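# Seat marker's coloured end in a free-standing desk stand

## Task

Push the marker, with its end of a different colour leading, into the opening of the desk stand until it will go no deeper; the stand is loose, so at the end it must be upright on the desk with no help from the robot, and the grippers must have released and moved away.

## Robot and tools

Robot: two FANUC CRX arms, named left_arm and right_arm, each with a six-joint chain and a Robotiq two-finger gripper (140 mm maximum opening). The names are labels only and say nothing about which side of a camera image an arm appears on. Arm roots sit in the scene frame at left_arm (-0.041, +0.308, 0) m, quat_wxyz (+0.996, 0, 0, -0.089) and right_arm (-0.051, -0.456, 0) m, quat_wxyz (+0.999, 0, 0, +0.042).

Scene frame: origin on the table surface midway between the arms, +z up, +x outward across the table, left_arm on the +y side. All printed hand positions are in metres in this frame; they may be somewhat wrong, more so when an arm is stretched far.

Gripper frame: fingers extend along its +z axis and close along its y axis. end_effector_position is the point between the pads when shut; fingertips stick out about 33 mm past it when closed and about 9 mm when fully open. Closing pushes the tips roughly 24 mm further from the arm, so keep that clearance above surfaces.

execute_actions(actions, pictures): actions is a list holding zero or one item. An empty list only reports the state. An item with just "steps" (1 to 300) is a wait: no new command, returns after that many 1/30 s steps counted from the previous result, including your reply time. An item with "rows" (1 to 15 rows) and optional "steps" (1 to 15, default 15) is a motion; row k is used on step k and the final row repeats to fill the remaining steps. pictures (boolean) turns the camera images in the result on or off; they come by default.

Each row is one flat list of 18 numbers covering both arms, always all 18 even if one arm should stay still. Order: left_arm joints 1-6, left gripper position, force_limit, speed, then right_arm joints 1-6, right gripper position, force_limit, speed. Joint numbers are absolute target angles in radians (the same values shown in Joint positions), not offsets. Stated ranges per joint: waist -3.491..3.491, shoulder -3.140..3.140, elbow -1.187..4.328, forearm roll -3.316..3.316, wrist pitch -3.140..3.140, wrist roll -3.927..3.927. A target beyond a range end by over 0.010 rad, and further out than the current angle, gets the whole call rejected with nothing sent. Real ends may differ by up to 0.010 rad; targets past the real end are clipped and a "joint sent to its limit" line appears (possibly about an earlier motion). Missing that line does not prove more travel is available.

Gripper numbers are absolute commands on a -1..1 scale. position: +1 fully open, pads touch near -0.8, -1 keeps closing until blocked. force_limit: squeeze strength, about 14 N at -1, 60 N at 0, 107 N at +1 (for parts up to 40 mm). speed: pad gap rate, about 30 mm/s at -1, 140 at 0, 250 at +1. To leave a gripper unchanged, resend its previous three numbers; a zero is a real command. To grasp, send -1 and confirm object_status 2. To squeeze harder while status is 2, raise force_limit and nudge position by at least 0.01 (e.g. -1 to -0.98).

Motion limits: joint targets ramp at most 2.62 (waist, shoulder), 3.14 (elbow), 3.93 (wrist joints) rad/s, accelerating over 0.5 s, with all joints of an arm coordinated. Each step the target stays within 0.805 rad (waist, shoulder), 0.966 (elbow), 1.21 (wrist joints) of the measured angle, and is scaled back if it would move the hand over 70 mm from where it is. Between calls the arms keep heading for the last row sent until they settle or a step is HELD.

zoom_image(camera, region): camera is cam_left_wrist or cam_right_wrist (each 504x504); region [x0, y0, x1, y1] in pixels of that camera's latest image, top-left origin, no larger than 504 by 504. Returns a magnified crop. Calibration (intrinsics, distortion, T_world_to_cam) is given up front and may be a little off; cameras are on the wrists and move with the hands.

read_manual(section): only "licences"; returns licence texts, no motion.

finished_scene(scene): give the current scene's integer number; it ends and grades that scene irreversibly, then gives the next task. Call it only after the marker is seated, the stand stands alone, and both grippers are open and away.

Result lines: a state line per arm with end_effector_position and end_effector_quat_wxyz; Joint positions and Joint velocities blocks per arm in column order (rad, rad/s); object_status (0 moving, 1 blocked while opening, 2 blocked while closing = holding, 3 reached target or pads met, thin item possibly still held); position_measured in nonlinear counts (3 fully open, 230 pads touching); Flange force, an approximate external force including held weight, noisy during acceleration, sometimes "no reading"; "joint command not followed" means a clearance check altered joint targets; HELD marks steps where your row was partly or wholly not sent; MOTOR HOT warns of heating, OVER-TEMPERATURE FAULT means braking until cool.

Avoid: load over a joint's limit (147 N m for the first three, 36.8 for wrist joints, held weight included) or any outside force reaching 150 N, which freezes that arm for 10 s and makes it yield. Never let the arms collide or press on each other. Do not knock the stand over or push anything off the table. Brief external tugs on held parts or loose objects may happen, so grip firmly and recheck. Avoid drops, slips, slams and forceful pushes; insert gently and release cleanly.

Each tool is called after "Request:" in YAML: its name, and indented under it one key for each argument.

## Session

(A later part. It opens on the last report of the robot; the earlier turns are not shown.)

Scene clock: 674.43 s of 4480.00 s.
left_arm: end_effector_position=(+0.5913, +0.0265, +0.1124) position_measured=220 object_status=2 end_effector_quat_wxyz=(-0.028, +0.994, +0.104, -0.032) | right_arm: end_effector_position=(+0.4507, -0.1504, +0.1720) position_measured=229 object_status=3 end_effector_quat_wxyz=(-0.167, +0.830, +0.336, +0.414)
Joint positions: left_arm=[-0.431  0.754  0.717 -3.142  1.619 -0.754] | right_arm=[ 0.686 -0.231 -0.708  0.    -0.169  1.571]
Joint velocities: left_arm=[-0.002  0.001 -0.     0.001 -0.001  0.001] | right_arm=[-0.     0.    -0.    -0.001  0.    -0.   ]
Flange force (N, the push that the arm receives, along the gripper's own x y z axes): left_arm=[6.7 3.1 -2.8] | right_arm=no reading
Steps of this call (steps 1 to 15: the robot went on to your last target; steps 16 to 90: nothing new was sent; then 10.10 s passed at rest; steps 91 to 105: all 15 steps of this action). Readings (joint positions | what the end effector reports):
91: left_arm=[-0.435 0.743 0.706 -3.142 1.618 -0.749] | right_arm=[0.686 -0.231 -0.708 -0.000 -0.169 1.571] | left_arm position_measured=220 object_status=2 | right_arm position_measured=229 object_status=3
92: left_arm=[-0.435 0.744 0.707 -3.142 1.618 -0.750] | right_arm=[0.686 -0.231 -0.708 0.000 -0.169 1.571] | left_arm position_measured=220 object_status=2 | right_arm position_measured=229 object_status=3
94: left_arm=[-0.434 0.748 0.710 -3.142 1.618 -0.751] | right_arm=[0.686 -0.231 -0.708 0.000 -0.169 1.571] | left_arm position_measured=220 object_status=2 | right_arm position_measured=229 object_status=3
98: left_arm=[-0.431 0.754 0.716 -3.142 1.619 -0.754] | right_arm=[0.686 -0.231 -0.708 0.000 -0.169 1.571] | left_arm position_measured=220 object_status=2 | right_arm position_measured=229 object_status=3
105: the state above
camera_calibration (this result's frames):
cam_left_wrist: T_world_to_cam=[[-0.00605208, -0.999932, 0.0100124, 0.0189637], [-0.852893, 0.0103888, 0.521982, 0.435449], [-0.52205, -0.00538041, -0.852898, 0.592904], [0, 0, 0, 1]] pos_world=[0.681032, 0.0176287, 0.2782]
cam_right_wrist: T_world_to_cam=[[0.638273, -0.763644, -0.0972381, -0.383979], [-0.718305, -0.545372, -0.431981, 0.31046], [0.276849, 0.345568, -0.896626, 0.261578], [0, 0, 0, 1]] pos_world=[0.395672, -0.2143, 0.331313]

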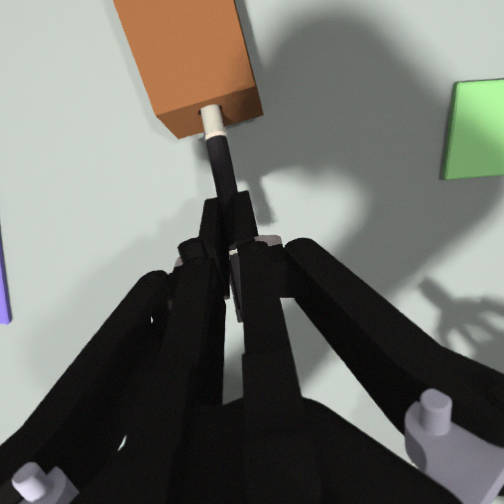

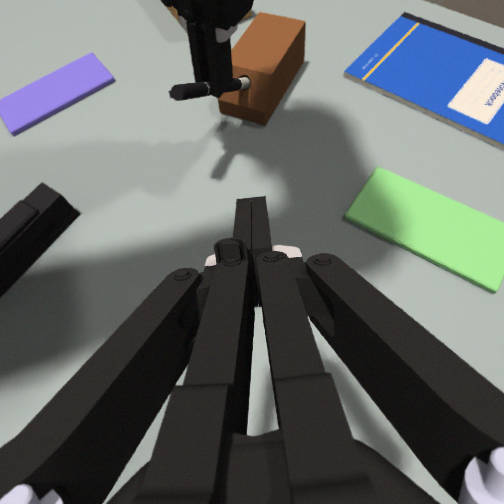

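Request:
execute_actions:
  actions:
    - {"rows": [[-0.4301,0.7560,0.7186,-3.1416,1.6189,-0.7545,-1,0,-0.8,0.686,-0.2307,-0.7080,0.0,-0.1687,1.571,-0.8,0,0],[-0.4293,0.7579,0.7207,-3.1416,1.6191,-0.7552,-1,0,-0.8,0.686,-0.2307,-0.7080,0.0,-0.1687,1.571,-0.8,0,0],[-0.4286,0.7597,0.7227,-3.1416,1.6193,-0.7560,-1,0,-0.8,0.686,-0.2307,-0.7080,0.0,-0.1687,1.571,-0.8,0,0],[-0.4278,0.7616,0.7247,-3.1416,1.6195,-0.7567,-1,0,-0.8,0.686,-0.2307,-0.7080,0.0,-0.1687,1.571,-0.8,0,0],[-0.4271,0.7634,0.7268,-3.1416,1.6197,-0.7575,-1,0,-0.8,0.686,-0.2307,-0.7080,0.0,-0.1687,1.571,-0.8,0,0],[-0.4264,0.7652,0.7288,-3.1416,1.6199,-0.7582,-1,0,-0.8,0.686,-0.2307,-0.7080,0.0,-0.1687,1.571,-0.8,0,0]], "steps": 15}

Request:
zoom_image:
  camera: "cam_left_wrist"
  region: [140, 30, 270, 170]

Request:
zoom_image:
  camera: "cam_right_wrist"
  region: [160, 40, 290, 130]

Scene clock: 716.67 s of 4480.00 s.
left_arm: end_effector_position=(+0.5953, +0.0274, +0.1099) position_measured=220 object_status=2 end_effector_quat_wxyz=(-0.028, +0.994, +0.104, -0.032) | right_arm: end_effector_position=(+0.4507, -0.1504, +0.1720) position_measured=229 object_status=3 end_effector_quat_wxyz=(-0.167, +0.830, +0.336, +0.414)
Joint positions: left_arm=[-0.426  0.765  0.729 -3.142  1.62  -0.758] | right_arm=[ 0.686 -0.231 -0.708  0.    -0.169  1.571]
Joint velocities: left_arm=[-0.    -0.    -0.    -0.001  0.     0.   ] | right_arm=[ 0.     0.001  0.     0.     0.    -0.   ]
Flange force (N, the push that the arm receives, along the gripper's own x y z axes): left_arm=[4.2 2.6 -2.4] | right_arm=no reading
Steps of this call (steps 1 to 15: the robot went on to your last target; steps 16 to 90: nothing new was sent; then 38.73 s passed at rest; steps 91 to 105: all 15 steps of this action). Readings (joint positions | what the end effector reports):
91: left_arm=[-0.431 0.754 0.717 -3.142 1.619 -0.754] | right_arm=[0.686 -0.231 -0.708 0.000 -0.169 1.571] | left_arm position_measured=220 object_status=2 | right_arm position_measured=229 object_status=3
92: left_arm=[-0.431 0.755 0.718 -3.142 1.619 -0.754] | right_arm=[0.686 -0.231 -0.708 0.000 -0.169 1.571] | left_arm position_measured=220 object_status=2 | right_arm position_measured=229 object_status=3
94: left_arm=[-0.429 0.758 0.721 -3.142 1.619 -0.756] | right_arm=[0.686 -0.231 -0.708 0.000 -0.169 1.571] | left_arm position_measured=220 object_status=2 | right_arm position_measured=229 object_status=3
98: left_arm=[-0.427 0.765 0.728 -3.142 1.620 -0.758] | right_arm=[0.686 -0.231 -0.708 -0.000 -0.169 1.571] | left_arm position_measured=220 object_status=2 | right_arm position_measured=229 object_status=3
105: the state above
camera_calibration (this result's frames):
cam_left_wrist: T_world_to_cam=[[-0.00617992, -0.999927, 0.0103701, 0.0199351], [-0.852808, 0.0106854, 0.522114, 0.440048], [-0.522187, -0.00561706, -0.852812, 0.592872], [0, 0, 0, 1]] pos_world=[0.68499, 0.0185617, 0.275646]
cam_right_wrist: T_world_to_cam=[[0.638273, -0.763644, -0.0972381, -0.383979], [-0.718305, -0.545372, -0.431981, 0.31046], [0.276848, 0.345568, -0.896626, 0.261578], [0, 0, 0, 1]] pos_world=[0.395672, -0.2143, 0.331313]

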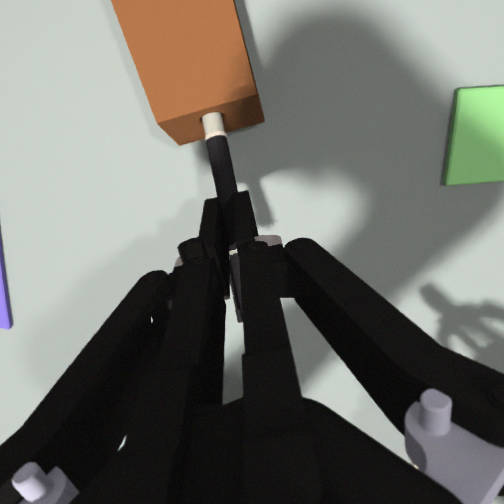

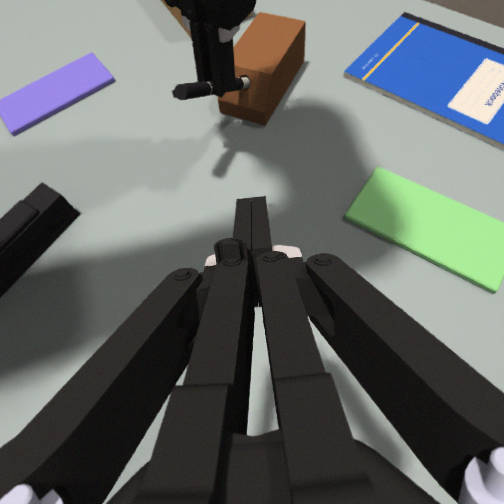

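Region (140, 30, 270, 170) of cam_left_wrist's 504x504 image, scaled by 3.600, with more detail than that image has; it fills the left 468 columns of this view, and the rest is white.

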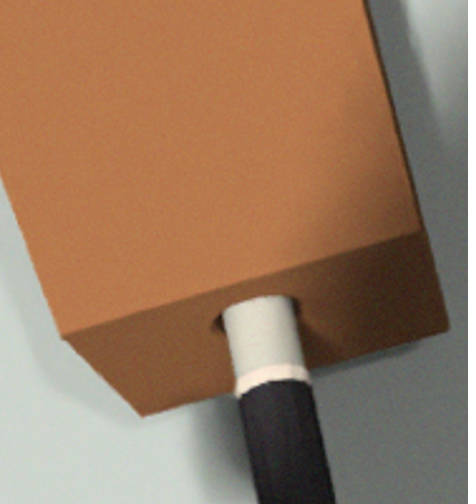

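Region (160, 40, 290, 130) of cam_right_wrist's 504x504 image, scaled by 3.877, with more detail than that image has; it fills the top 349 rows of this view, and the rest is white.

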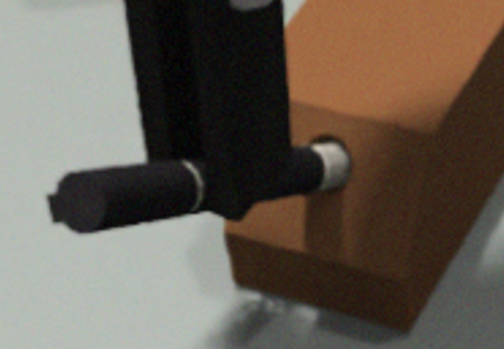

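Request:
execute_actions:
  actions:
    - {"rows": [[-0.4257,0.7670,0.7307,-3.1416,1.6200,-0.7590,-1,0,-0.8,0.686,-0.2307,-0.7080,0.0,-0.1687,1.571,-0.8,0,0],[-0.4249,0.7689,0.7327,-3.1416,1.6201,-0.7597,-1,0,-0.8,0.686,-0.2307,-0.7080,0.0,-0.1687,1.571,-0.8,0,0],[-0.4242,0.7707,0.7346,-3.1416,1.6202,-0.7605,-1,0,-0.8,0.686,-0.2307,-0.7080,0.0,-0.1687,1.571,-0.8,0,0],[-0.4235,0.7726,0.7365,-3.1416,1.6203,-0.7612,-1,0,-0.8,0.686,-0.2307,-0.7080,0.0,-0.1687,1.571,-0.8,0,0],[-0.4227,0.7744,0.7385,-3.1416,1.6204,-0.7620,-1,0,-0.8,0.686,-0.2307,-0.7080,0.0,-0.1687,1.571,-0.8,0,0],[-0.4220,0.7763,0.7404,-3.1416,1.6205,-0.7627,-1,0,-0.8,0.686,-0.2307,-0.7080,0.0,-0.1687,1.571,-0.8,0,0]], "steps": 15}

Request:
zoom_image:
  camera: "cam_left_wrist"
  region: [140, 30, 270, 170]

Request:
zoom_image:
  camera: "cam_right_wrist"
  region: [160, 40, 290, 130]

Scene clock: 732.67 s of 4480.00 s.
left_arm: end_effector_position=(+0.5992, +0.0284, +0.1069) position_measured=220 object_status=2 end_effector_quat_wxyz=(-0.028, +0.994, +0.104, -0.033) | right_arm: end_effector_position=(+0.4507, -0.1504, +0.1720) position_measured=229 object_status=3 end_effector_quat_wxyz=(-0.167, +0.830, +0.336, +0.414)
Joint positions: left_arm=[-0.422  0.776  0.74  -3.142  1.621 -0.763] | right_arm=[ 0.686 -0.231 -0.708  0.    -0.169  1.571]
Joint velocities: left_arm=[ 0.    -0.001  0.001  0.    -0.001  0.001] | right_arm=[-0.     0.001  0.    -0.001 -0.    -0.   ]
Flange force (N, the push that the arm receives, along the gripper's own x y z axes): left_arm=[4.3 1.1 -2.9] | right_arm=no reading
Steps of this call (steps 1 to 15: the robot went on to your last target; steps 16 to 90: nothing new was sent; then 12.50 s passed at rest; steps 91 to 105: all 15 steps of this action). Readings (joint positions | what the end effector reports):
91: left_arm=[-0.426 0.765 0.729 -3.142 1.620 -0.758] | right_arm=[0.686 -0.231 -0.708 -0.000 -0.169 1.571] | left_arm position_measured=220 object_status=2 | right_arm position_measured=229 object_status=3
92: left_arm=[-0.426 0.766 0.730 -3.142 1.620 -0.759] | right_arm=[0.686 -0.231 -0.708 0.000 -0.169 1.571] | left_arm position_measured=220 object_status=2 | right_arm position_measured=229 object_status=3
94: left_arm=[-0.425 0.770 0.733 -3.142 1.620 -0.760] | right_arm=[0.686 -0.231 -0.708 0.000 -0.169 1.571] | left_arm position_measured=220 object_status=2 | right_arm position_measured=229 object_status=3
98: left_arm=[-0.422 0.776 0.740 -3.142 1.620 -0.763] | right_arm=[0.686 -0.231 -0.708 -0.000 -0.169 1.571] | left_arm position_measured=220 object_status=2 | right_arm position_measured=229 object_status=3
105: the state above
camera_calibration (this result's frames):
cam_left_wrist: T_world_to_cam=[[-0.00621464, -0.999925, 0.0105785, 0.0210018], [-0.852624, 0.0108259, 0.522413, 0.444795], [-0.522488, -0.00577287, -0.852627, 0.592528], [0, 0, 0, 1]] pos_world=[0.688962, 0.0196055, 0.272616]
cam_right_wrist: T_world_to_cam=[[0.638273, -0.763644, -0.0972381, -0.383979], [-0.718305, -0.545372, -0.431981, 0.31046], [0.276849, 0.345568, -0.896625, 0.261578], [0, 0, 0, 1]] pos_world=[0.395672, -0.2143, 0.331313]

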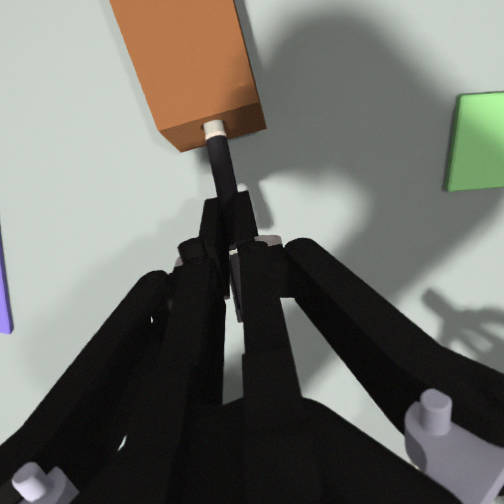

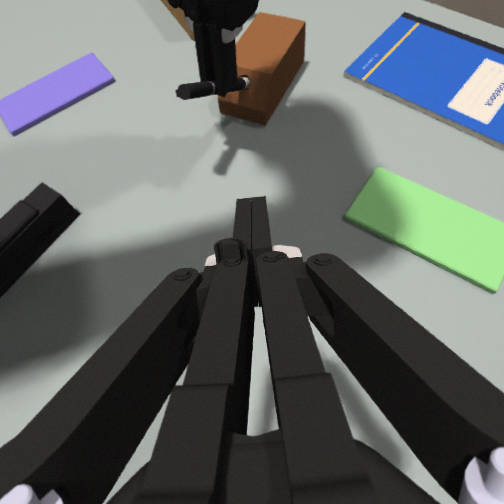

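Region (140, 30, 270, 170) of cam_left_wrist's 504x504 image, scaled by 3.600, with more detail than that image has; it fills the left 468 columns of this view, and the rest is white.

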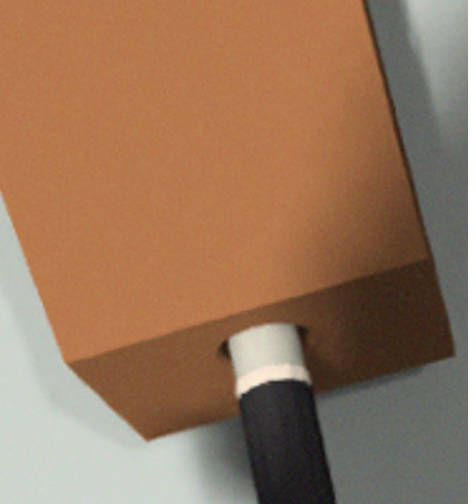

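Region (160, 40, 290, 130) of cam_right_wrist's 504x504 image, scaled by 3.877, with more detail than that image has; it fills the top 349 rows of this view, and the rest is white.

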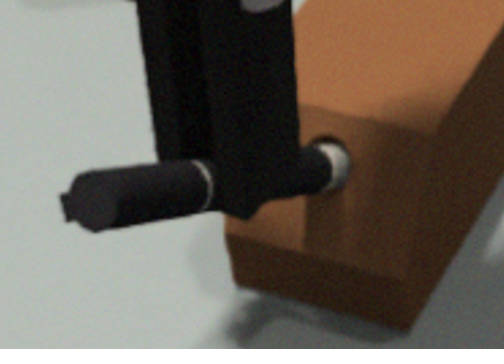

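Request:
execute_actions:
  actions:
    - {"rows": [[-0.4212,0.7782,0.7424,-3.1416,1.6206,-0.7634,-1,0,-0.8,0.686,-0.2307,-0.7080,0.0,-0.1687,1.571,-0.8,0,0],[-0.4205,0.7800,0.7444,-3.1416,1.6207,-0.7642,-1,0,-0.8,0.686,-0.2307,-0.7080,0.0,-0.1687,1.571,-0.8,0,0],[-0.4197,0.7819,0.7464,-3.1416,1.6208,-0.7649,-1,0,-0.8,0.686,-0.2307,-0.7080,0.0,-0.1687,1.571,-0.8,0,0],[-0.4190,0.7838,0.7484,-3.1416,1.6210,-0.7657,-1,0,-0.8,0.686,-0.2307,-0.7080,0.0,-0.1687,1.571,-0.8,0,0],[-0.4184,0.7853,0.7500,-3.1416,1.6211,-0.7663,-1,0,-0.8,0.686,-0.2307,-0.7080,0.0,-0.1687,1.571,-0.8,0,0]], "steps": 15}

Request:
zoom_image:
  camera: "cam_left_wrist"
  region: [140, 30, 270, 170]

Scene clock: 748.10 s of 4480.00 s.
left_arm: end_effector_position=(+0.6023, +0.0292, +0.1046) position_measured=220 object_status=2 end_effector_quat_wxyz=(-0.028, +0.994, +0.104, -0.033) | right_arm: end_effector_position=(+0.4507, -0.1504, +0.1720) position_measured=229 object_status=3 end_effector_quat_wxyz=(-0.167, +0.830, +0.336, +0.414)
Joint positions: left_arm=[-0.418  0.785  0.75  -3.142  1.621 -0.766] | right_arm=[ 0.686 -0.231 -0.708  0.    -0.169  1.571]
Joint velocities: left_arm=[ 0.     0.001 -0.001 -0.002  0.    -0.   ] | right_arm=[ 0.     0.001  0.     0.     0.    -0.   ]
Flange force (N, the push that the arm receives, along the gripper's own x y z axes): left_arm=[1.6 -0.8 -1.0] | right_arm=no reading
Steps of this call (steps 1 to 15: the robot went on to your last target; steps 16 to 90: nothing new was sent; then 11.93 s passed at rest; steps 91 to 105: all 15 steps of this action). Readings (joint positions | what the end effector reports):
91: left_arm=[-0.422 0.776 0.740 -3.142 1.621 -0.763] | right_arm=[0.686 -0.231 -0.708 0.000 -0.169 1.571] | left_arm position_measured=220 object_status=2 | right_arm position_measured=229 object_status=3
92: left_arm=[-0.422 0.777 0.742 -3.142 1.621 -0.763] | right_arm=[0.686 -0.231 -0.708 -0.000 -0.169 1.571] | left_arm position_measured=220 object_status=2 | right_arm position_measured=229 object_status=3
94: left_arm=[-0.421 0.780 0.745 -3.142 1.621 -0.764] | right_arm=[0.686 -0.231 -0.708 0.000 -0.169 1.571] | left_arm position_measured=220 object_status=2 | right_arm position_measured=229 object_status=3
98: left_arm=[-0.419 0.785 0.750 -3.142 1.621 -0.766] | right_arm=[0.686 -0.231 -0.708 0.000 -0.169 1.571] | left_arm position_measured=220 object_status=2 | right_arm position_measured=229 object_status=3
105: the state above
camera_calibration (this result's frames):
cam_left_wrist: T_world_to_cam=[[-0.00624341, -0.999921, 0.0108742, 0.0218314], [-0.852564, 0.0110056, 0.522507, 0.448639], [-0.522585, -0.00600877, -0.852566, 0.592296], [0, 0, 0, 1]] pos_world=[0.692155, 0.0204511, 0.270317]
cam_right_wrist: T_world_to_cam=[[0.638273, -0.763644, -0.0972381, -0.383979], [-0.718305, -0.545372, -0.431981, 0.31046], [0.276849, 0.345569, -0.896625, 0.261578], [0, 0, 0, 1]] pos_world=[0.395672, -0.2143, 0.331313]

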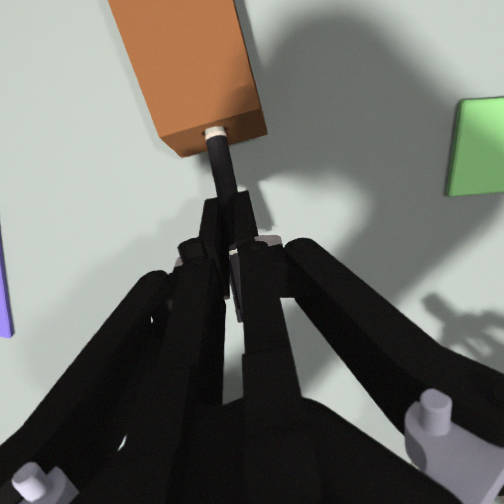

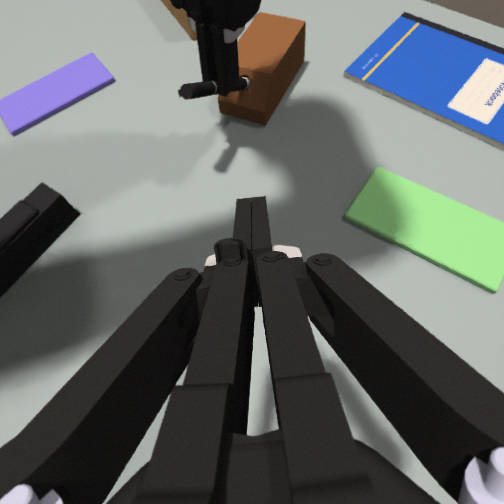

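Region (140, 30, 270, 170) of cam_left_wrist's 504x504 image, scaled by 3.600, with more detail than that image has; it fills the left 468 columns of this view, and the rest is white.

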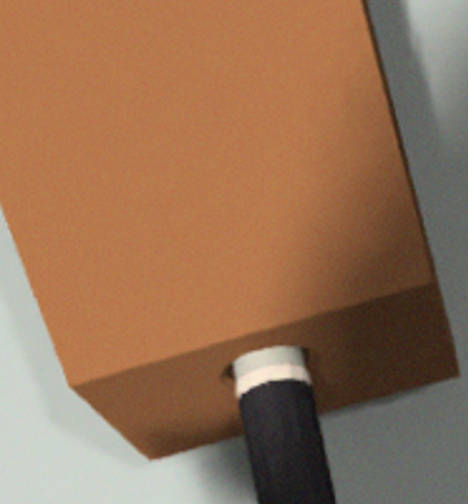

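Request:
execute_actions:
  actions:
    - {"rows": [[-0.4178,0.7868,0.7516,-3.1416,1.6212,-0.7669,-1,0,-0.8,0.686,-0.2307,-0.7080,0.0,-0.1687,1.571,-0.8,0,0],[-0.4172,0.7883,0.7532,-3.1416,1.6213,-0.7675,-1,0,-0.8,0.686,-0.2307,-0.7080,0.0,-0.1687,1.571,-0.8,0,0],[-0.4166,0.7898,0.7548,-3.1416,1.6214,-0.7681,-1,0,-0.8,0.686,-0.2307,-0.7080,0.0,-0.1687,1.571,-0.8,0,0]], "steps": 15}
  pictures: false

Request:
execute_actions:
  actions:
    - {"rows": [[-0.4161,0.7909,0.7560,-3.1416,1.6215,-0.7686,-1,0,-0.8,0.686,-0.2307,-0.7080,0.0,-0.1687,1.571,-0.8,0,0],[-0.4157,0.7920,0.7572,-3.1416,1.6216,-0.7690,-1,0,-0.8,0.686,-0.2307,-0.7080,0.0,-0.1687,1.571,-0.8,0,0],[-0.4152,0.7932,0.7585,-3.1416,1.6217,-0.7695,-1,0,-0.8,0.686,-0.2307,-0.7080,0.0,-0.1687,1.571,-0.8,0,0]], "steps": 15}

Request:
zoom_image:
  camera: "cam_left_wrist"
  region: [140, 30, 270, 170]

Scene clock: 765.53 s of 4480.00 s.
left_arm: end_effector_position=(+0.6039, +0.0297, +0.1033) position_measured=220 object_status=2 end_effector_quat_wxyz=(-0.028, +0.994, +0.104, -0.033) | right_arm: end_effector_position=(+0.4507, -0.1504, +0.1720) position_measured=229 object_status=3 end_effector_quat_wxyz=(-0.167, +0.830, +0.336, +0.414)
Joint positions: left_arm=[-0.417  0.79   0.755 -3.142  1.621 -0.768] | right_arm=[ 0.686 -0.231 -0.708  0.    -0.169  1.571]
Joint velocities: left_arm=[ 0.002 -0.001 -0.001 -0.003  0.001 -0.   ] | right_arm=[ 0.     0.001 -0.     0.     0.     0.   ]
Flange force (N, the push that the arm receives, along the gripper's own x y z axes): left_arm=[5.0 1.9 -2.2] | right_arm=no reading
Steps of this call (steps 1 to 15: the robot went on to your last target; steps 16 to 90: nothing new was sent; then 13.93 s passed at rest; steps 91 to 105: all 15 steps of this action). Readings (joint positions | what the end effector reports):
91: left_arm=[-0.418 0.785 0.750 -3.142 1.621 -0.766] | right_arm=[0.686 -0.231 -0.708 0.000 -0.169 1.571] | left_arm position_measured=220 object_status=2 | right_arm position_measured=229 object_status=3
92: left_arm=[-0.418 0.786 0.751 -3.142 1.621 -0.767] | right_arm=[0.686 -0.231 -0.708 0.000 -0.169 1.571] | left_arm position_measured=220 object_status=2 | right_arm position_measured=229 object_status=3
94: left_arm=[-0.417 0.789 0.754 -3.142 1.621 -0.768] | right_arm=[0.686 -0.231 -0.708 0.000 -0.169 1.571] | left_arm position_measured=220 object_status=2 | right_arm position_measured=229 object_status=3
98: left_arm=[-0.417 0.790 0.755 -3.142 1.621 -0.768] | right_arm=[0.686 -0.231 -0.708 0.000 -0.169 1.571] | left_arm position_measured=220 object_status=2 | right_arm position_measured=229 object_status=3
105: the state above

Scene clock: 766.03 s of 4480.00 s.
left_arm: end_effector_position=(+0.6051, +0.0300, +0.1025) position_measured=220 object_status=2 end_effector_quat_wxyz=(-0.027, +0.994, +0.104, -0.033) | right_arm: end_effector_position=(+0.4507, -0.1504, +0.1720) position_measured=229 object_status=3 end_effector_quat_wxyz=(-0.167, +0.830, +0.336, +0.414)
Joint positions: left_arm=[-0.415  0.793  0.758 -3.142  1.622 -0.77 ] | right_arm=[ 0.686 -0.231 -0.708  0.    -0.169  1.571]
Joint velocities: left_arm=[ 0.001 -0.001 -0.002  0.     0.    -0.   ] | right_arm=[-0. -0. -0.  0. -0.  0.]
Flange force (N, the push that the arm receives, along the gripper's own x y z axes): left_arm=[5.1 2.7 -2.8] | right_arm=no reading
Steps of this call (steps 1 to 15: all 15 steps of this action). Readings (joint positions | what the end effector reports):
1: left_arm=[-0.417 0.790 0.755 -3.142 1.621 -0.768] | right_arm=[0.686 -0.231 -0.708 0.000 -0.169 1.571] | left_arm position_measured=220 object_status=2 | right_arm position_measured=229 object_status=3
2: left_arm=[-0.416 0.790 0.756 -3.142 1.621 -0.768] | right_arm=[0.686 -0.231 -0.708 0.000 -0.169 1.571] | left_arm position_measured=220 object_status=2 | right_arm position_measured=229 object_status=3
4: left_arm=[-0.416 0.792 0.758 -3.142 1.622 -0.769] | right_arm=[0.686 -0.231 -0.708 -0.000 -0.169 1.571] | left_arm position_measured=220 object_status=2 | right_arm position_measured=229 object_status=3
8: left_arm=[-0.415 0.793 0.758 -3.142 1.622 -0.769] | right_arm=[0.686 -0.231 -0.708 -0.000 -0.169 1.571] | left_arm position_measured=220 object_status=2 | right_arm position_measured=229 object_status=3
15: the state above
camera_calibration (this result's frames):
cam_left_wrist: T_world_to_cam=[[-0.0062147, -0.999919, 0.0110991, 0.0226187], [-0.852472, 0.0110998, 0.522656, 0.45201], [-0.522737, -0.00621351, -0.852472, 0.592092], [0, 0, 0, 1]] pos_world=[0.694975, 0.0212787, 0.268245]
cam_right_wrist: T_world_to_cam=[[0.638273, -0.763644, -0.0972382, -0.383979], [-0.718305, -0.545372, -0.431981, 0.31046], [0.276849, 0.345569, -0.896625, 0.261578], [0, 0, 0, 1]] pos_world=[0.395672, -0.2143, 0.331313]

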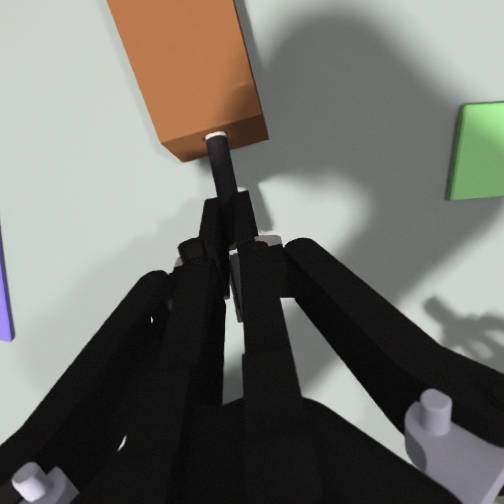

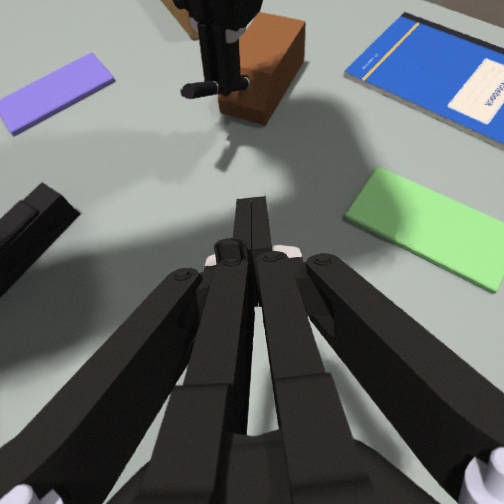

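Region (140, 30, 270, 170) of cam_left_wrist's 504x504 image, scaled by 3.600, with more detail than that image has; it fills the left 468 columns of this view, and the rest is white.

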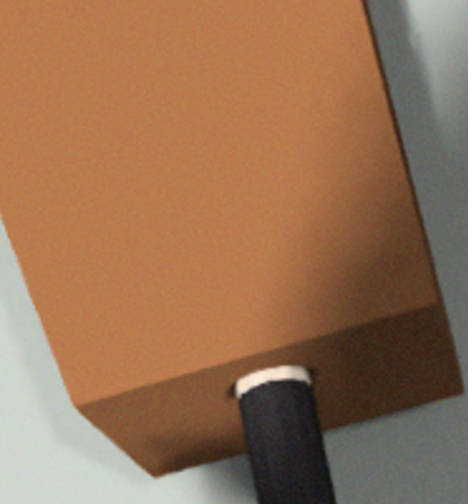

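Request:
execute_actions:
  actions:
    - {"rows": [[-0.4148,0.7943,0.7597,-3.1416,1.6218,-0.7700,-1,0,-0.8,0.686,-0.2307,-0.7080,0.0,-0.1687,1.571,-0.8,0,0],[-0.4143,0.7954,0.7609,-3.1416,1.6219,-0.7704,-1,0,-0.8,0.686,-0.2307,-0.7080,0.0,-0.1687,1.571,-0.8,0,0]], "steps": 15}
  pictures: false

Scene clock: 773.37 s of 4480.00 s.
left_arm: end_effector_position=(+0.6059, +0.0303, +0.1020) position_measured=220 object_status=2 end_effector_quat_wxyz=(-0.027, +0.994, +0.104, -0.033) | right_arm: end_effector_position=(+0.4507, -0.1504, +0.1720) position_measured=229 object_status=3 end_effector_quat_wxyz=(-0.167, +0.830, +0.336, +0.414)
Joint positions: left_arm=[-0.414  0.795  0.761 -3.142  1.622 -0.77 ] | right_arm=[ 0.686 -0.231 -0.708 -0.    -0.169  1.571]
Joint velocities: left_arm=[ 0.001 -0.001  0.001  0.     0.     0.001] | right_arm=[-0.     0.001  0.    -0.    -0.    -0.   ]
Flange force (N, the push that the arm receives, along the gripper's own x y z axes): left_arm=[-0.6 2.2 -6.2] | right_arm=no reading
Steps of this call (steps 1 to 15: the robot went on to your last target; steps 16 to 90: nothing new was sent; then 3.83 s passed at rest; steps 91 to 105: all 15 steps of this action). Readings (joint positions | what the end effector reports):
91: left_arm=[-0.415 0.793 0.759 -3.142 1.622 -0.770] | right_arm=[0.686 -0.231 -0.708 0.000 -0.169 1.571] | left_arm position_measured=220 object_status=2 | right_arm position_measured=229 object_status=3
92: left_arm=[-0.415 0.794 0.759 -3.142 1.622 -0.770] | right_arm=[0.686 -0.231 -0.708 0.000 -0.169 1.571] | left_arm position_measured=220 object_status=2 | right_arm position_measured=229 object_status=3
94: left_arm=[-0.414 0.795 0.761 -3.142 1.622 -0.770] | right_arm=[0.686 -0.231 -0.708 -0.000 -0.169 1.571] | left_arm position_measured=220 object_status=2 | right_arm position_measured=229 object_status=3
98: left_arm=[-0.414 0.795 0.761 -3.142 1.622 -0.770] | right_arm=[0.686 -0.231 -0.708 0.000 -0.169 1.571] | left_arm position_measured=220 object_status=2 | right_arm position_measured=229 object_status=3
105: the state above

Request:
execute_actions:
  actions:
    - {"rows": [[-0.4139,0.7965,0.7621,-3.1416,1.6220,-0.7708,-1,0,-0.8,0.686,-0.2307,-0.7080,0.0,-0.1687,1.571,-0.8,0,0]], "steps": 15}

Request:
zoom_image:
  camera: "cam_left_wrist"
  region: [140, 30, 270, 170]

Request:
zoom_image:
  camera: "cam_right_wrist"
  region: [160, 40, 290, 130]

Scene clock: 781.67 s of 4480.00 s.
left_arm: end_effector_position=(+0.6063, +0.0303, +0.1017) position_measured=220 object_status=2 end_effector_quat_wxyz=(-0.027, +0.994, +0.104, -0.033) | right_arm: end_effector_position=(+0.4507, -0.1504, +0.1720) position_measured=229 object_status=3 end_effector_quat_wxyz=(-0.167, +0.830, +0.336, +0.414)
Joint positions: left_arm=[-0.414  0.797  0.762 -3.142  1.622 -0.771] | right_arm=[ 0.686 -0.231 -0.708  0.    -0.169  1.571]
Joint velocities: left_arm=[-0.     0.     0.001  0.001  0.     0.001] | right_arm=[ 0.  0.  0. -0. -0.  0.]
Flange force (N, the push that the arm receives, along the gripper's own x y z axes): left_arm=[-0.9 3.2 -8.0] | right_arm=no reading
Steps of this call (steps 1 to 15: the robot went on to your last target; steps 16 to 90: nothing new was sent; then 4.80 s passed at rest; steps 91 to 105: all 15 steps of this action). Readings (joint positions | what the end effector reports):
91: left_arm=[-0.414 0.795 0.761 -3.142 1.622 -0.770] | right_arm=[0.686 -0.231 -0.708 0.000 -0.169 1.571] | left_arm position_measured=220 object_status=2 | right_arm position_measured=229 object_status=3
92: left_arm=[-0.414 0.796 0.762 -3.142 1.622 -0.771] | right_arm=[0.686 -0.231 -0.708 0.000 -0.169 1.571] | left_arm position_measured=220 object_status=2 | right_arm position_measured=229 object_status=3
94: left_arm=[-0.414 0.797 0.762 -3.142 1.622 -0.771] | right_arm=[0.686 -0.231 -0.708 -0.000 -0.169 1.571] | left_arm position_measured=220 object_status=2 | right_arm position_measured=229 object_status=3
98: left_arm=[-0.414 0.797 0.762 -3.142 1.622 -0.771] | right_arm=[0.686 -0.231 -0.708 0.000 -0.169 1.571] | left_arm position_measured=220 object_status=2 | right_arm position_measured=229 object_status=3
105: the state above
camera_calibration (this result's frames):
cam_left_wrist: T_world_to_cam=[[-0.00620062, -0.999918, 0.0112134, 0.0229211], [-0.852457, 0.0111477, 0.522679, 0.453435], [-0.522761, -0.006318, -0.852456, 0.591998], [0, 0, 0, 1]] pos_world=[0.69615, 0.0216047, 0.267394]
cam_right_wrist: T_world_to_cam=[[0.638273, -0.763644, -0.0972382, -0.383979], [-0.718305, -0.545372, -0.431981, 0.31046], [0.276849, 0.345568, -0.896626, 0.261578], [0, 0, 0, 1]] pos_world=[0.395672, -0.2143, 0.331313]

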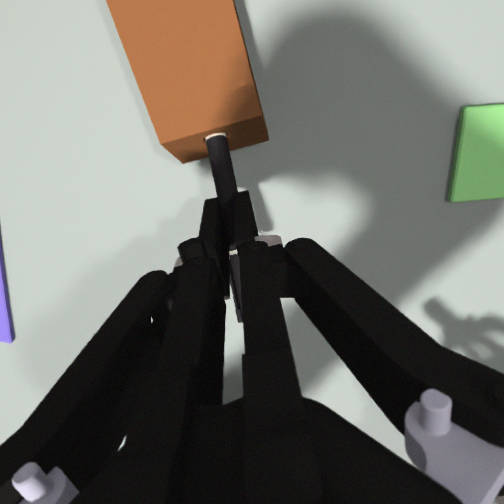

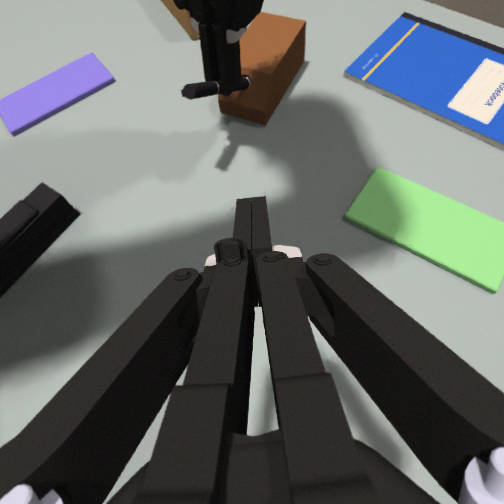

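Region (140, 30, 270, 170) of cam_left_wrist's 504x504 image, scaled by 3.600, with more detail than that image has; it fills the left 468 columns of this view, and the rest is white.

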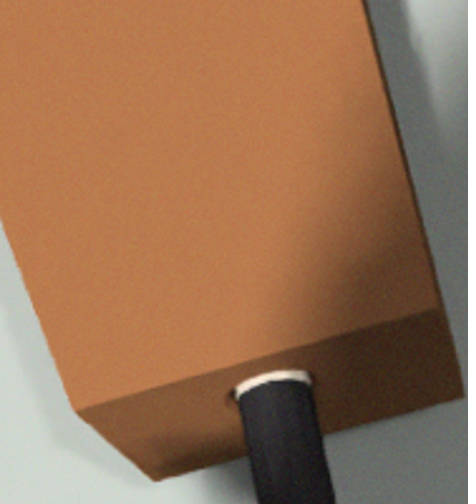

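Region (160, 40, 290, 130) of cam_right_wrist's 504x504 image, scaled by 3.877, with more detail than that image has; it fills the top 349 rows of this view, and the rest is white.

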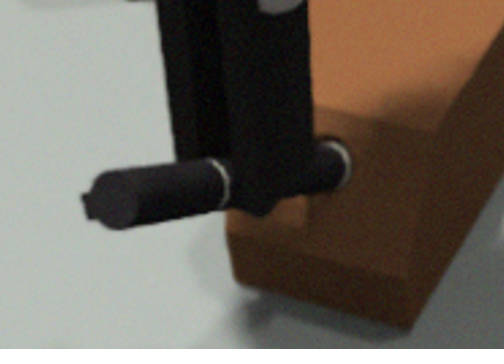

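Request:
execute_actions:
  actions:
    - {"rows": [[-0.4135,0.7976,0.7633,-3.1416,1.6221,-0.7713,-1,0,-0.8,0.686,-0.2307,-0.7080,0.0,-0.1687,1.571,-0.8,0,0],[-0.4130,0.7987,0.7645,-3.1416,1.6222,-0.7717,-1,0,-0.8,0.686,-0.2307,-0.7080,0.0,-0.1687,1.571,-0.8,0,0]], "steps": 15}

Request:
zoom_image:
  camera: "cam_left_wrist"
  region: [140, 30, 270, 170]

Request:
zoom_image:
  camera: "cam_right_wrist"
  region: [160, 40, 290, 130]

Scene clock: 795.33 s of 4480.00 s.
left_arm: end_effector_position=(+0.6071, +0.0306, +0.1011) position_measured=220 object_status=2 end_effector_quat_wxyz=(-0.027, +0.994, +0.104, -0.033) | right_arm: end_effector_position=(+0.4507, -0.1504, +0.1720) position_measured=229 object_status=3 end_effector_quat_wxyz=(-0.167, +0.830, +0.336, +0.414)
Joint positions: left_arm=[-0.413  0.799  0.764 -3.142  1.622 -0.772] | right_arm=[ 0.686 -0.231 -0.708  0.    -0.169  1.571]
Joint velocities: left_arm=[ 0.    -0.001 -0.     0.    -0.    -0.001] | right_arm=[ 0.  0.  0.  0.  0. -0.]
Flange force (N, the push that the arm receives, along the gripper's own x y z axes): left_arm=[-3.7 3.3 -10.9] | right_arm=no reading
Steps of this call (steps 1 to 15: the robot went on to your last target; steps 16 to 90: nothing new was sent; then 10.17 s passed at rest; steps 91 to 105: all 15 steps of this action). Readings (joint positions | what the end effector reports):
91: left_arm=[-0.414 0.797 0.762 -3.142 1.622 -0.771] | right_arm=[0.686 -0.231 -0.708 0.000 -0.169 1.571] | left_arm position_measured=220 object_status=2 | right_arm position_measured=229 object_status=3
92: left_arm=[-0.414 0.797 0.763 -3.142 1.622 -0.771] | right_arm=[0.686 -0.231 -0.708 0.000 -0.169 1.571] | left_arm position_measured=220 object_status=2 | right_arm position_measured=229 object_status=3
94: left_arm=[-0.413 0.798 0.764 -3.142 1.622 -0.772] | right_arm=[0.686 -0.231 -0.708 -0.000 -0.169 1.571] | left_arm position_measured=220 object_status=2 | right_arm position_measured=229 object_status=3
98: left_arm=[-0.413 0.799 0.764 -3.142 1.622 -0.772] | right_arm=[0.686 -0.231 -0.708 0.000 -0.169 1.571] | left_arm position_measured=220 object_status=2 | right_arm position_measured=229 object_status=3
105: the state above
camera_calibration (this result's frames):
cam_left_wrist: T_world_to_cam=[[-0.00620856, -0.999918, 0.0112349, 0.023176], [-0.85242, 0.0111661, 0.522738, 0.45433], [-0.52282, -0.00633139, -0.852419, 0.59197], [0, 0, 0, 1]] pos_world=[0.696918, 0.021849, 0.266851]
cam_right_wrist: T_world_to_cam=[[0.638273, -0.763644, -0.0972381, -0.383979], [-0.718305, -0.545372, -0.431981, 0.31046], [0.276849, 0.345568, -0.896626, 0.261578], [0, 0, 0, 1]] pos_world=[0.395672, -0.2143, 0.331313]

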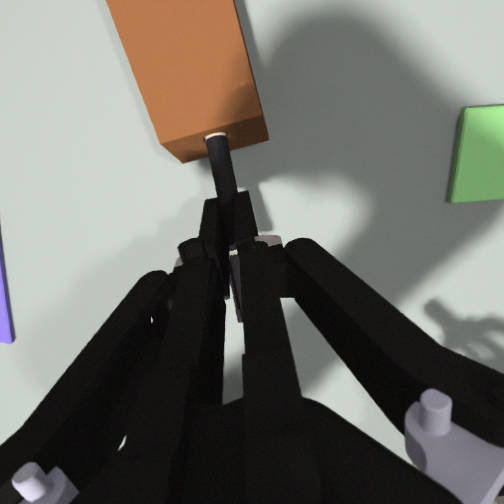

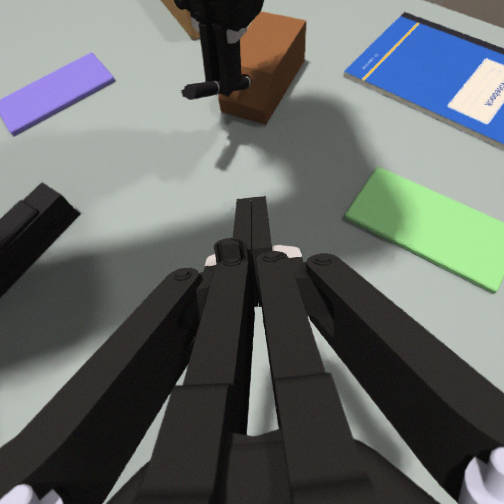

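Region (140, 30, 270, 170) of cam_left_wrist's 504x504 image, scaled by 3.600, with more detail than that image has; it fills the left 468 columns of this view, and the rest is white.

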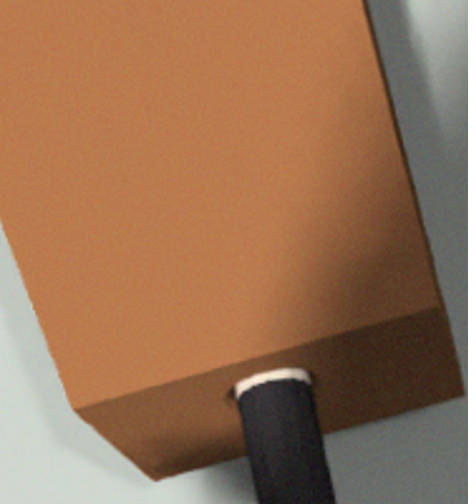

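Region (160, 40, 290, 130) of cam_right_wrist's 504x504 image, scaled by 3.877, with more detail than that image has; it fills the top 349 rows of this view, and the rest is white.

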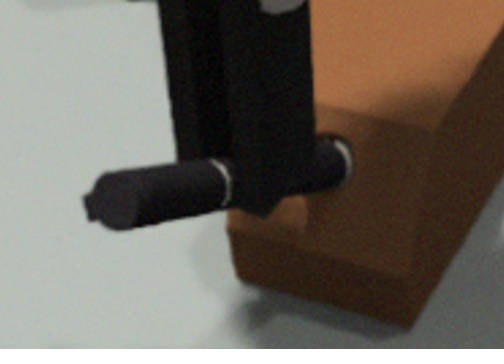

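Request:
execute_actions:
  actions:
    - {"rows": [[-0.4130,0.7986,0.7657,-3.1416,1.6235,-0.7717,-1,0,-0.8,0.686,-0.2307,-0.7080,0.0,-0.1687,1.571,-0.8,0,0]], "steps": 12}
  pictures: false

Request:
execute_actions:
  actions:
    - {"rows": [[-0.4130,0.7986,0.7657,-3.1416,1.6235,-0.7717,-0.2,0,-0.6,0.686,-0.2307,-0.7080,0.0,-0.1687,1.571,-0.8,0,0]], "steps": 15}
  pictures: false

Request:
execute_actions:
  actions:
    - {"steps": 15}

Scene clock: 807.07 s of 4480.00 s.
left_arm: end_effector_position=(+0.6071, +0.0306, +0.1016) position_measured=220 object_status=2 end_effector_quat_wxyz=(-0.027, +0.994, +0.104, -0.033) | right_arm: end_effector_position=(+0.4507, -0.1504, +0.1720) position_measured=229 object_status=3 end_effector_quat_wxyz=(-0.167, +0.830, +0.336, +0.414)
Joint positions: left_arm=[-0.413  0.799  0.766 -3.142  1.623 -0.772] | right_arm=[ 0.686 -0.231 -0.708  0.    -0.169  1.571]
Joint velocities: left_arm=[-0.002 -0.001  0.001 -0.     0.001 -0.   ] | right_arm=[ 0.     0.     0.     0.001 -0.     0.   ]
Flange force (N, the push that the arm receives, along the gripper's own x y z axes): left_arm=[4.2 4.3 -6.2] | right_arm=no reading
Steps of this call (steps 1 to 15: the robot went on to your last target; steps 16 to 90: nothing new was sent; then 8.33 s passed at rest; steps 91 to 102: all 12 steps of this action). Readings (joint positions | what the end effector reports):
91: left_arm=[-0.413 0.799 0.765 -3.142 1.622 -0.772] | right_arm=[0.686 -0.231 -0.708 0.000 -0.169 1.571] | left_arm position_measured=220 object_status=2 | right_arm position_measured=229 object_status=3
92: left_arm=[-0.413 0.799 0.765 -3.142 1.622 -0.772] | right_arm=[0.686 -0.231 -0.708 0.000 -0.169 1.571] | left_arm position_measured=220 object_status=2 | right_arm position_measured=229 object_status=3
94: left_arm=[-0.413 0.799 0.766 -3.142 1.623 -0.772] | right_arm=[0.686 -0.231 -0.708 -0.000 -0.169 1.571] | left_arm position_measured=220 object_status=2 | right_arm position_measured=229 object_status=3
98: left_arm=[-0.413 0.799 0.766 -3.142 1.623 -0.772] | right_arm=[0.686 -0.231 -0.708 0.000 -0.169 1.571] | left_arm position_measured=220 object_status=2 | right_arm position_measured=229 object_status=3
102: the state above

Scene clock: 807.57 s of 4480.00 s.
left_arm: end_effector_position=(+0.6071, +0.0306, +0.1016) position_measured=166 object_status=0 end_effector_quat_wxyz=(-0.027, +0.994, +0.104, -0.033) | right_arm: end_effector_position=(+0.4507, -0.1504, +0.1720) position_measured=229 object_status=3 end_effector_quat_wxyz=(-0.167, +0.830, +0.336, +0.414)
Joint positions: left_arm=[-0.413  0.799  0.766 -3.142  1.623 -0.772] | right_arm=[ 0.686 -0.231 -0.708 -0.    -0.169  1.571]
Joint velocities: left_arm=[-0.    -0.    -0.001  0.001 -0.     0.001] | right_arm=[-0.     0.001  0.    -0.001  0.     0.   ]
Flange force (N, the push that the arm receives, along the gripper's own x y z axes): left_arm=[3.5 1.4 -2.1] | right_arm=no reading
Steps of this call (steps 1 to 15: all 15 steps of this action). Readings (joint positions | what the end effector reports):
1: left_arm=[-0.413 0.799 0.766 -3.142 1.623 -0.772] | right_arm=[0.686 -0.231 -0.708 0.000 -0.169 1.571] | left_arm position_measured=220 object_status=0 | right_arm position_measured=229 object_status=3
2: left_arm=[-0.413 0.799 0.766 -3.142 1.623 -0.772] | right_arm=[0.686 -0.231 -0.708 0.000 -0.169 1.571] | left_arm position_measured=220 object_status=0 | right_arm position_measured=229 object_status=3
4: left_arm=[-0.413 0.799 0.766 -3.142 1.623 -0.772] | right_arm=[0.686 -0.231 -0.708 0.000 -0.169 1.571] | left_arm position_measured=210 object_status=0 | right_arm position_measured=229 object_status=3
8: left_arm=[-0.413 0.799 0.766 -3.142 1.623 -0.772] | right_arm=[0.686 -0.231 -0.708 0.000 -0.169 1.571] | left_arm position_measured=194 object_status=0 | right_arm position_measured=229 object_status=3
15: the state above

Scene clock: 808.07 s of 4480.00 s.
left_arm: end_effector_position=(+0.6071, +0.0306, +0.1017) position_measured=154 object_status=3 end_effector_quat_wxyz=(-0.027, +0.994, +0.104, -0.033) | right_arm: end_effector_position=(+0.4507, -0.1504, +0.1720) position_measured=229 object_status=3 end_effector_quat_wxyz=(-0.167, +0.830, +0.336, +0.414)
Joint positions: left_arm=[-0.413  0.799  0.766 -3.142  1.623 -0.772] | right_arm=[ 0.686 -0.231 -0.708  0.    -0.169  1.571]
Joint velocities: left_arm=[-0.001  0.001  0.    -0.001 -0.    -0.   ] | right_arm=[-0.     0.001  0.     0.     0.    -0.   ]
Flange force (N, the push that the arm receives, along the gripper's own x y z axes): left_arm=[5.5 2.2 -3.1] | right_arm=no reading
Steps of this call (steps 1 to 15: the robot went on to your last target). Readings (joint positions | what the end effector reports):
1: left_arm=[-0.413 0.799 0.766 -3.142 1.623 -0.772] | right_arm=[0.686 -0.231 -0.708 0.000 -0.169 1.571] | left_arm position_measured=162 object_status=0 | right_arm position_measured=229 object_status=3
2: left_arm=[-0.413 0.799 0.766 -3.142 1.623 -0.772] | right_arm=[0.686 -0.231 -0.708 0.000 -0.169 1.571] | left_arm position_measured=158 object_status=0 | right_arm position_measured=229 object_status=3
4: left_arm=[-0.413 0.799 0.766 -3.142 1.623 -0.772] | right_arm=[0.686 -0.231 -0.708 0.000 -0.169 1.571] | left_arm position_measured=154 object_status=0 | right_arm position_measured=229 object_status=3
8: left_arm=[-0.413 0.799 0.766 -3.142 1.623 -0.772] | right_arm=[0.686 -0.231 -0.708 0.000 -0.169 1.571] | left_arm position_measured=154 object_status=0 | right_arm position_measured=229 object_status=3
15: the state above
All arms were judged still, so your last target was given up. Only a new action makes them travel on or press farther. Fingers that are still opening or closing keep moving.
camera_calibration (this result's frames):
cam_left_wrist: T_world_to_cam=[[-0.00615541, -0.999918, 0.0112495, 0.0231692], [-0.852417, 0.0111285, 0.522744, 0.454039], [-0.522826, -0.0063716, -0.852415, 0.592467], [0, 0, 0, 1]] pos_world=[0.696931, 0.0218895, 0.267421]
cam_right_wrist: T_world_to_cam=[[0.638273, -0.763644, -0.097238, -0.383979], [-0.718305, -0.545372, -0.431981, 0.31046], [0.276849, 0.345568, -0.896625, 0.261578], [0, 0, 0, 1]] pos_world=[0.395672, -0.2143, 0.331313]

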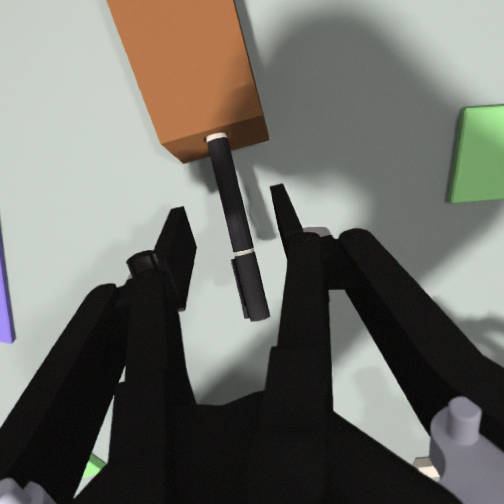

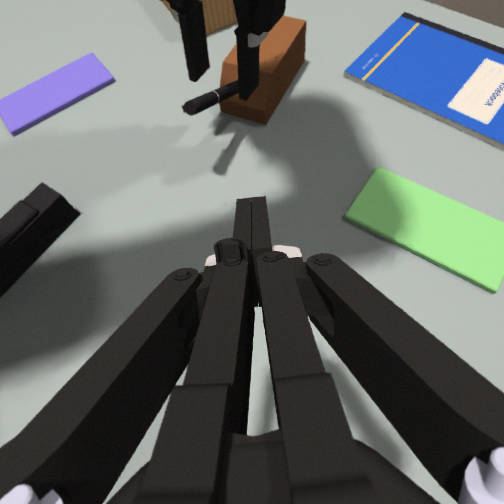

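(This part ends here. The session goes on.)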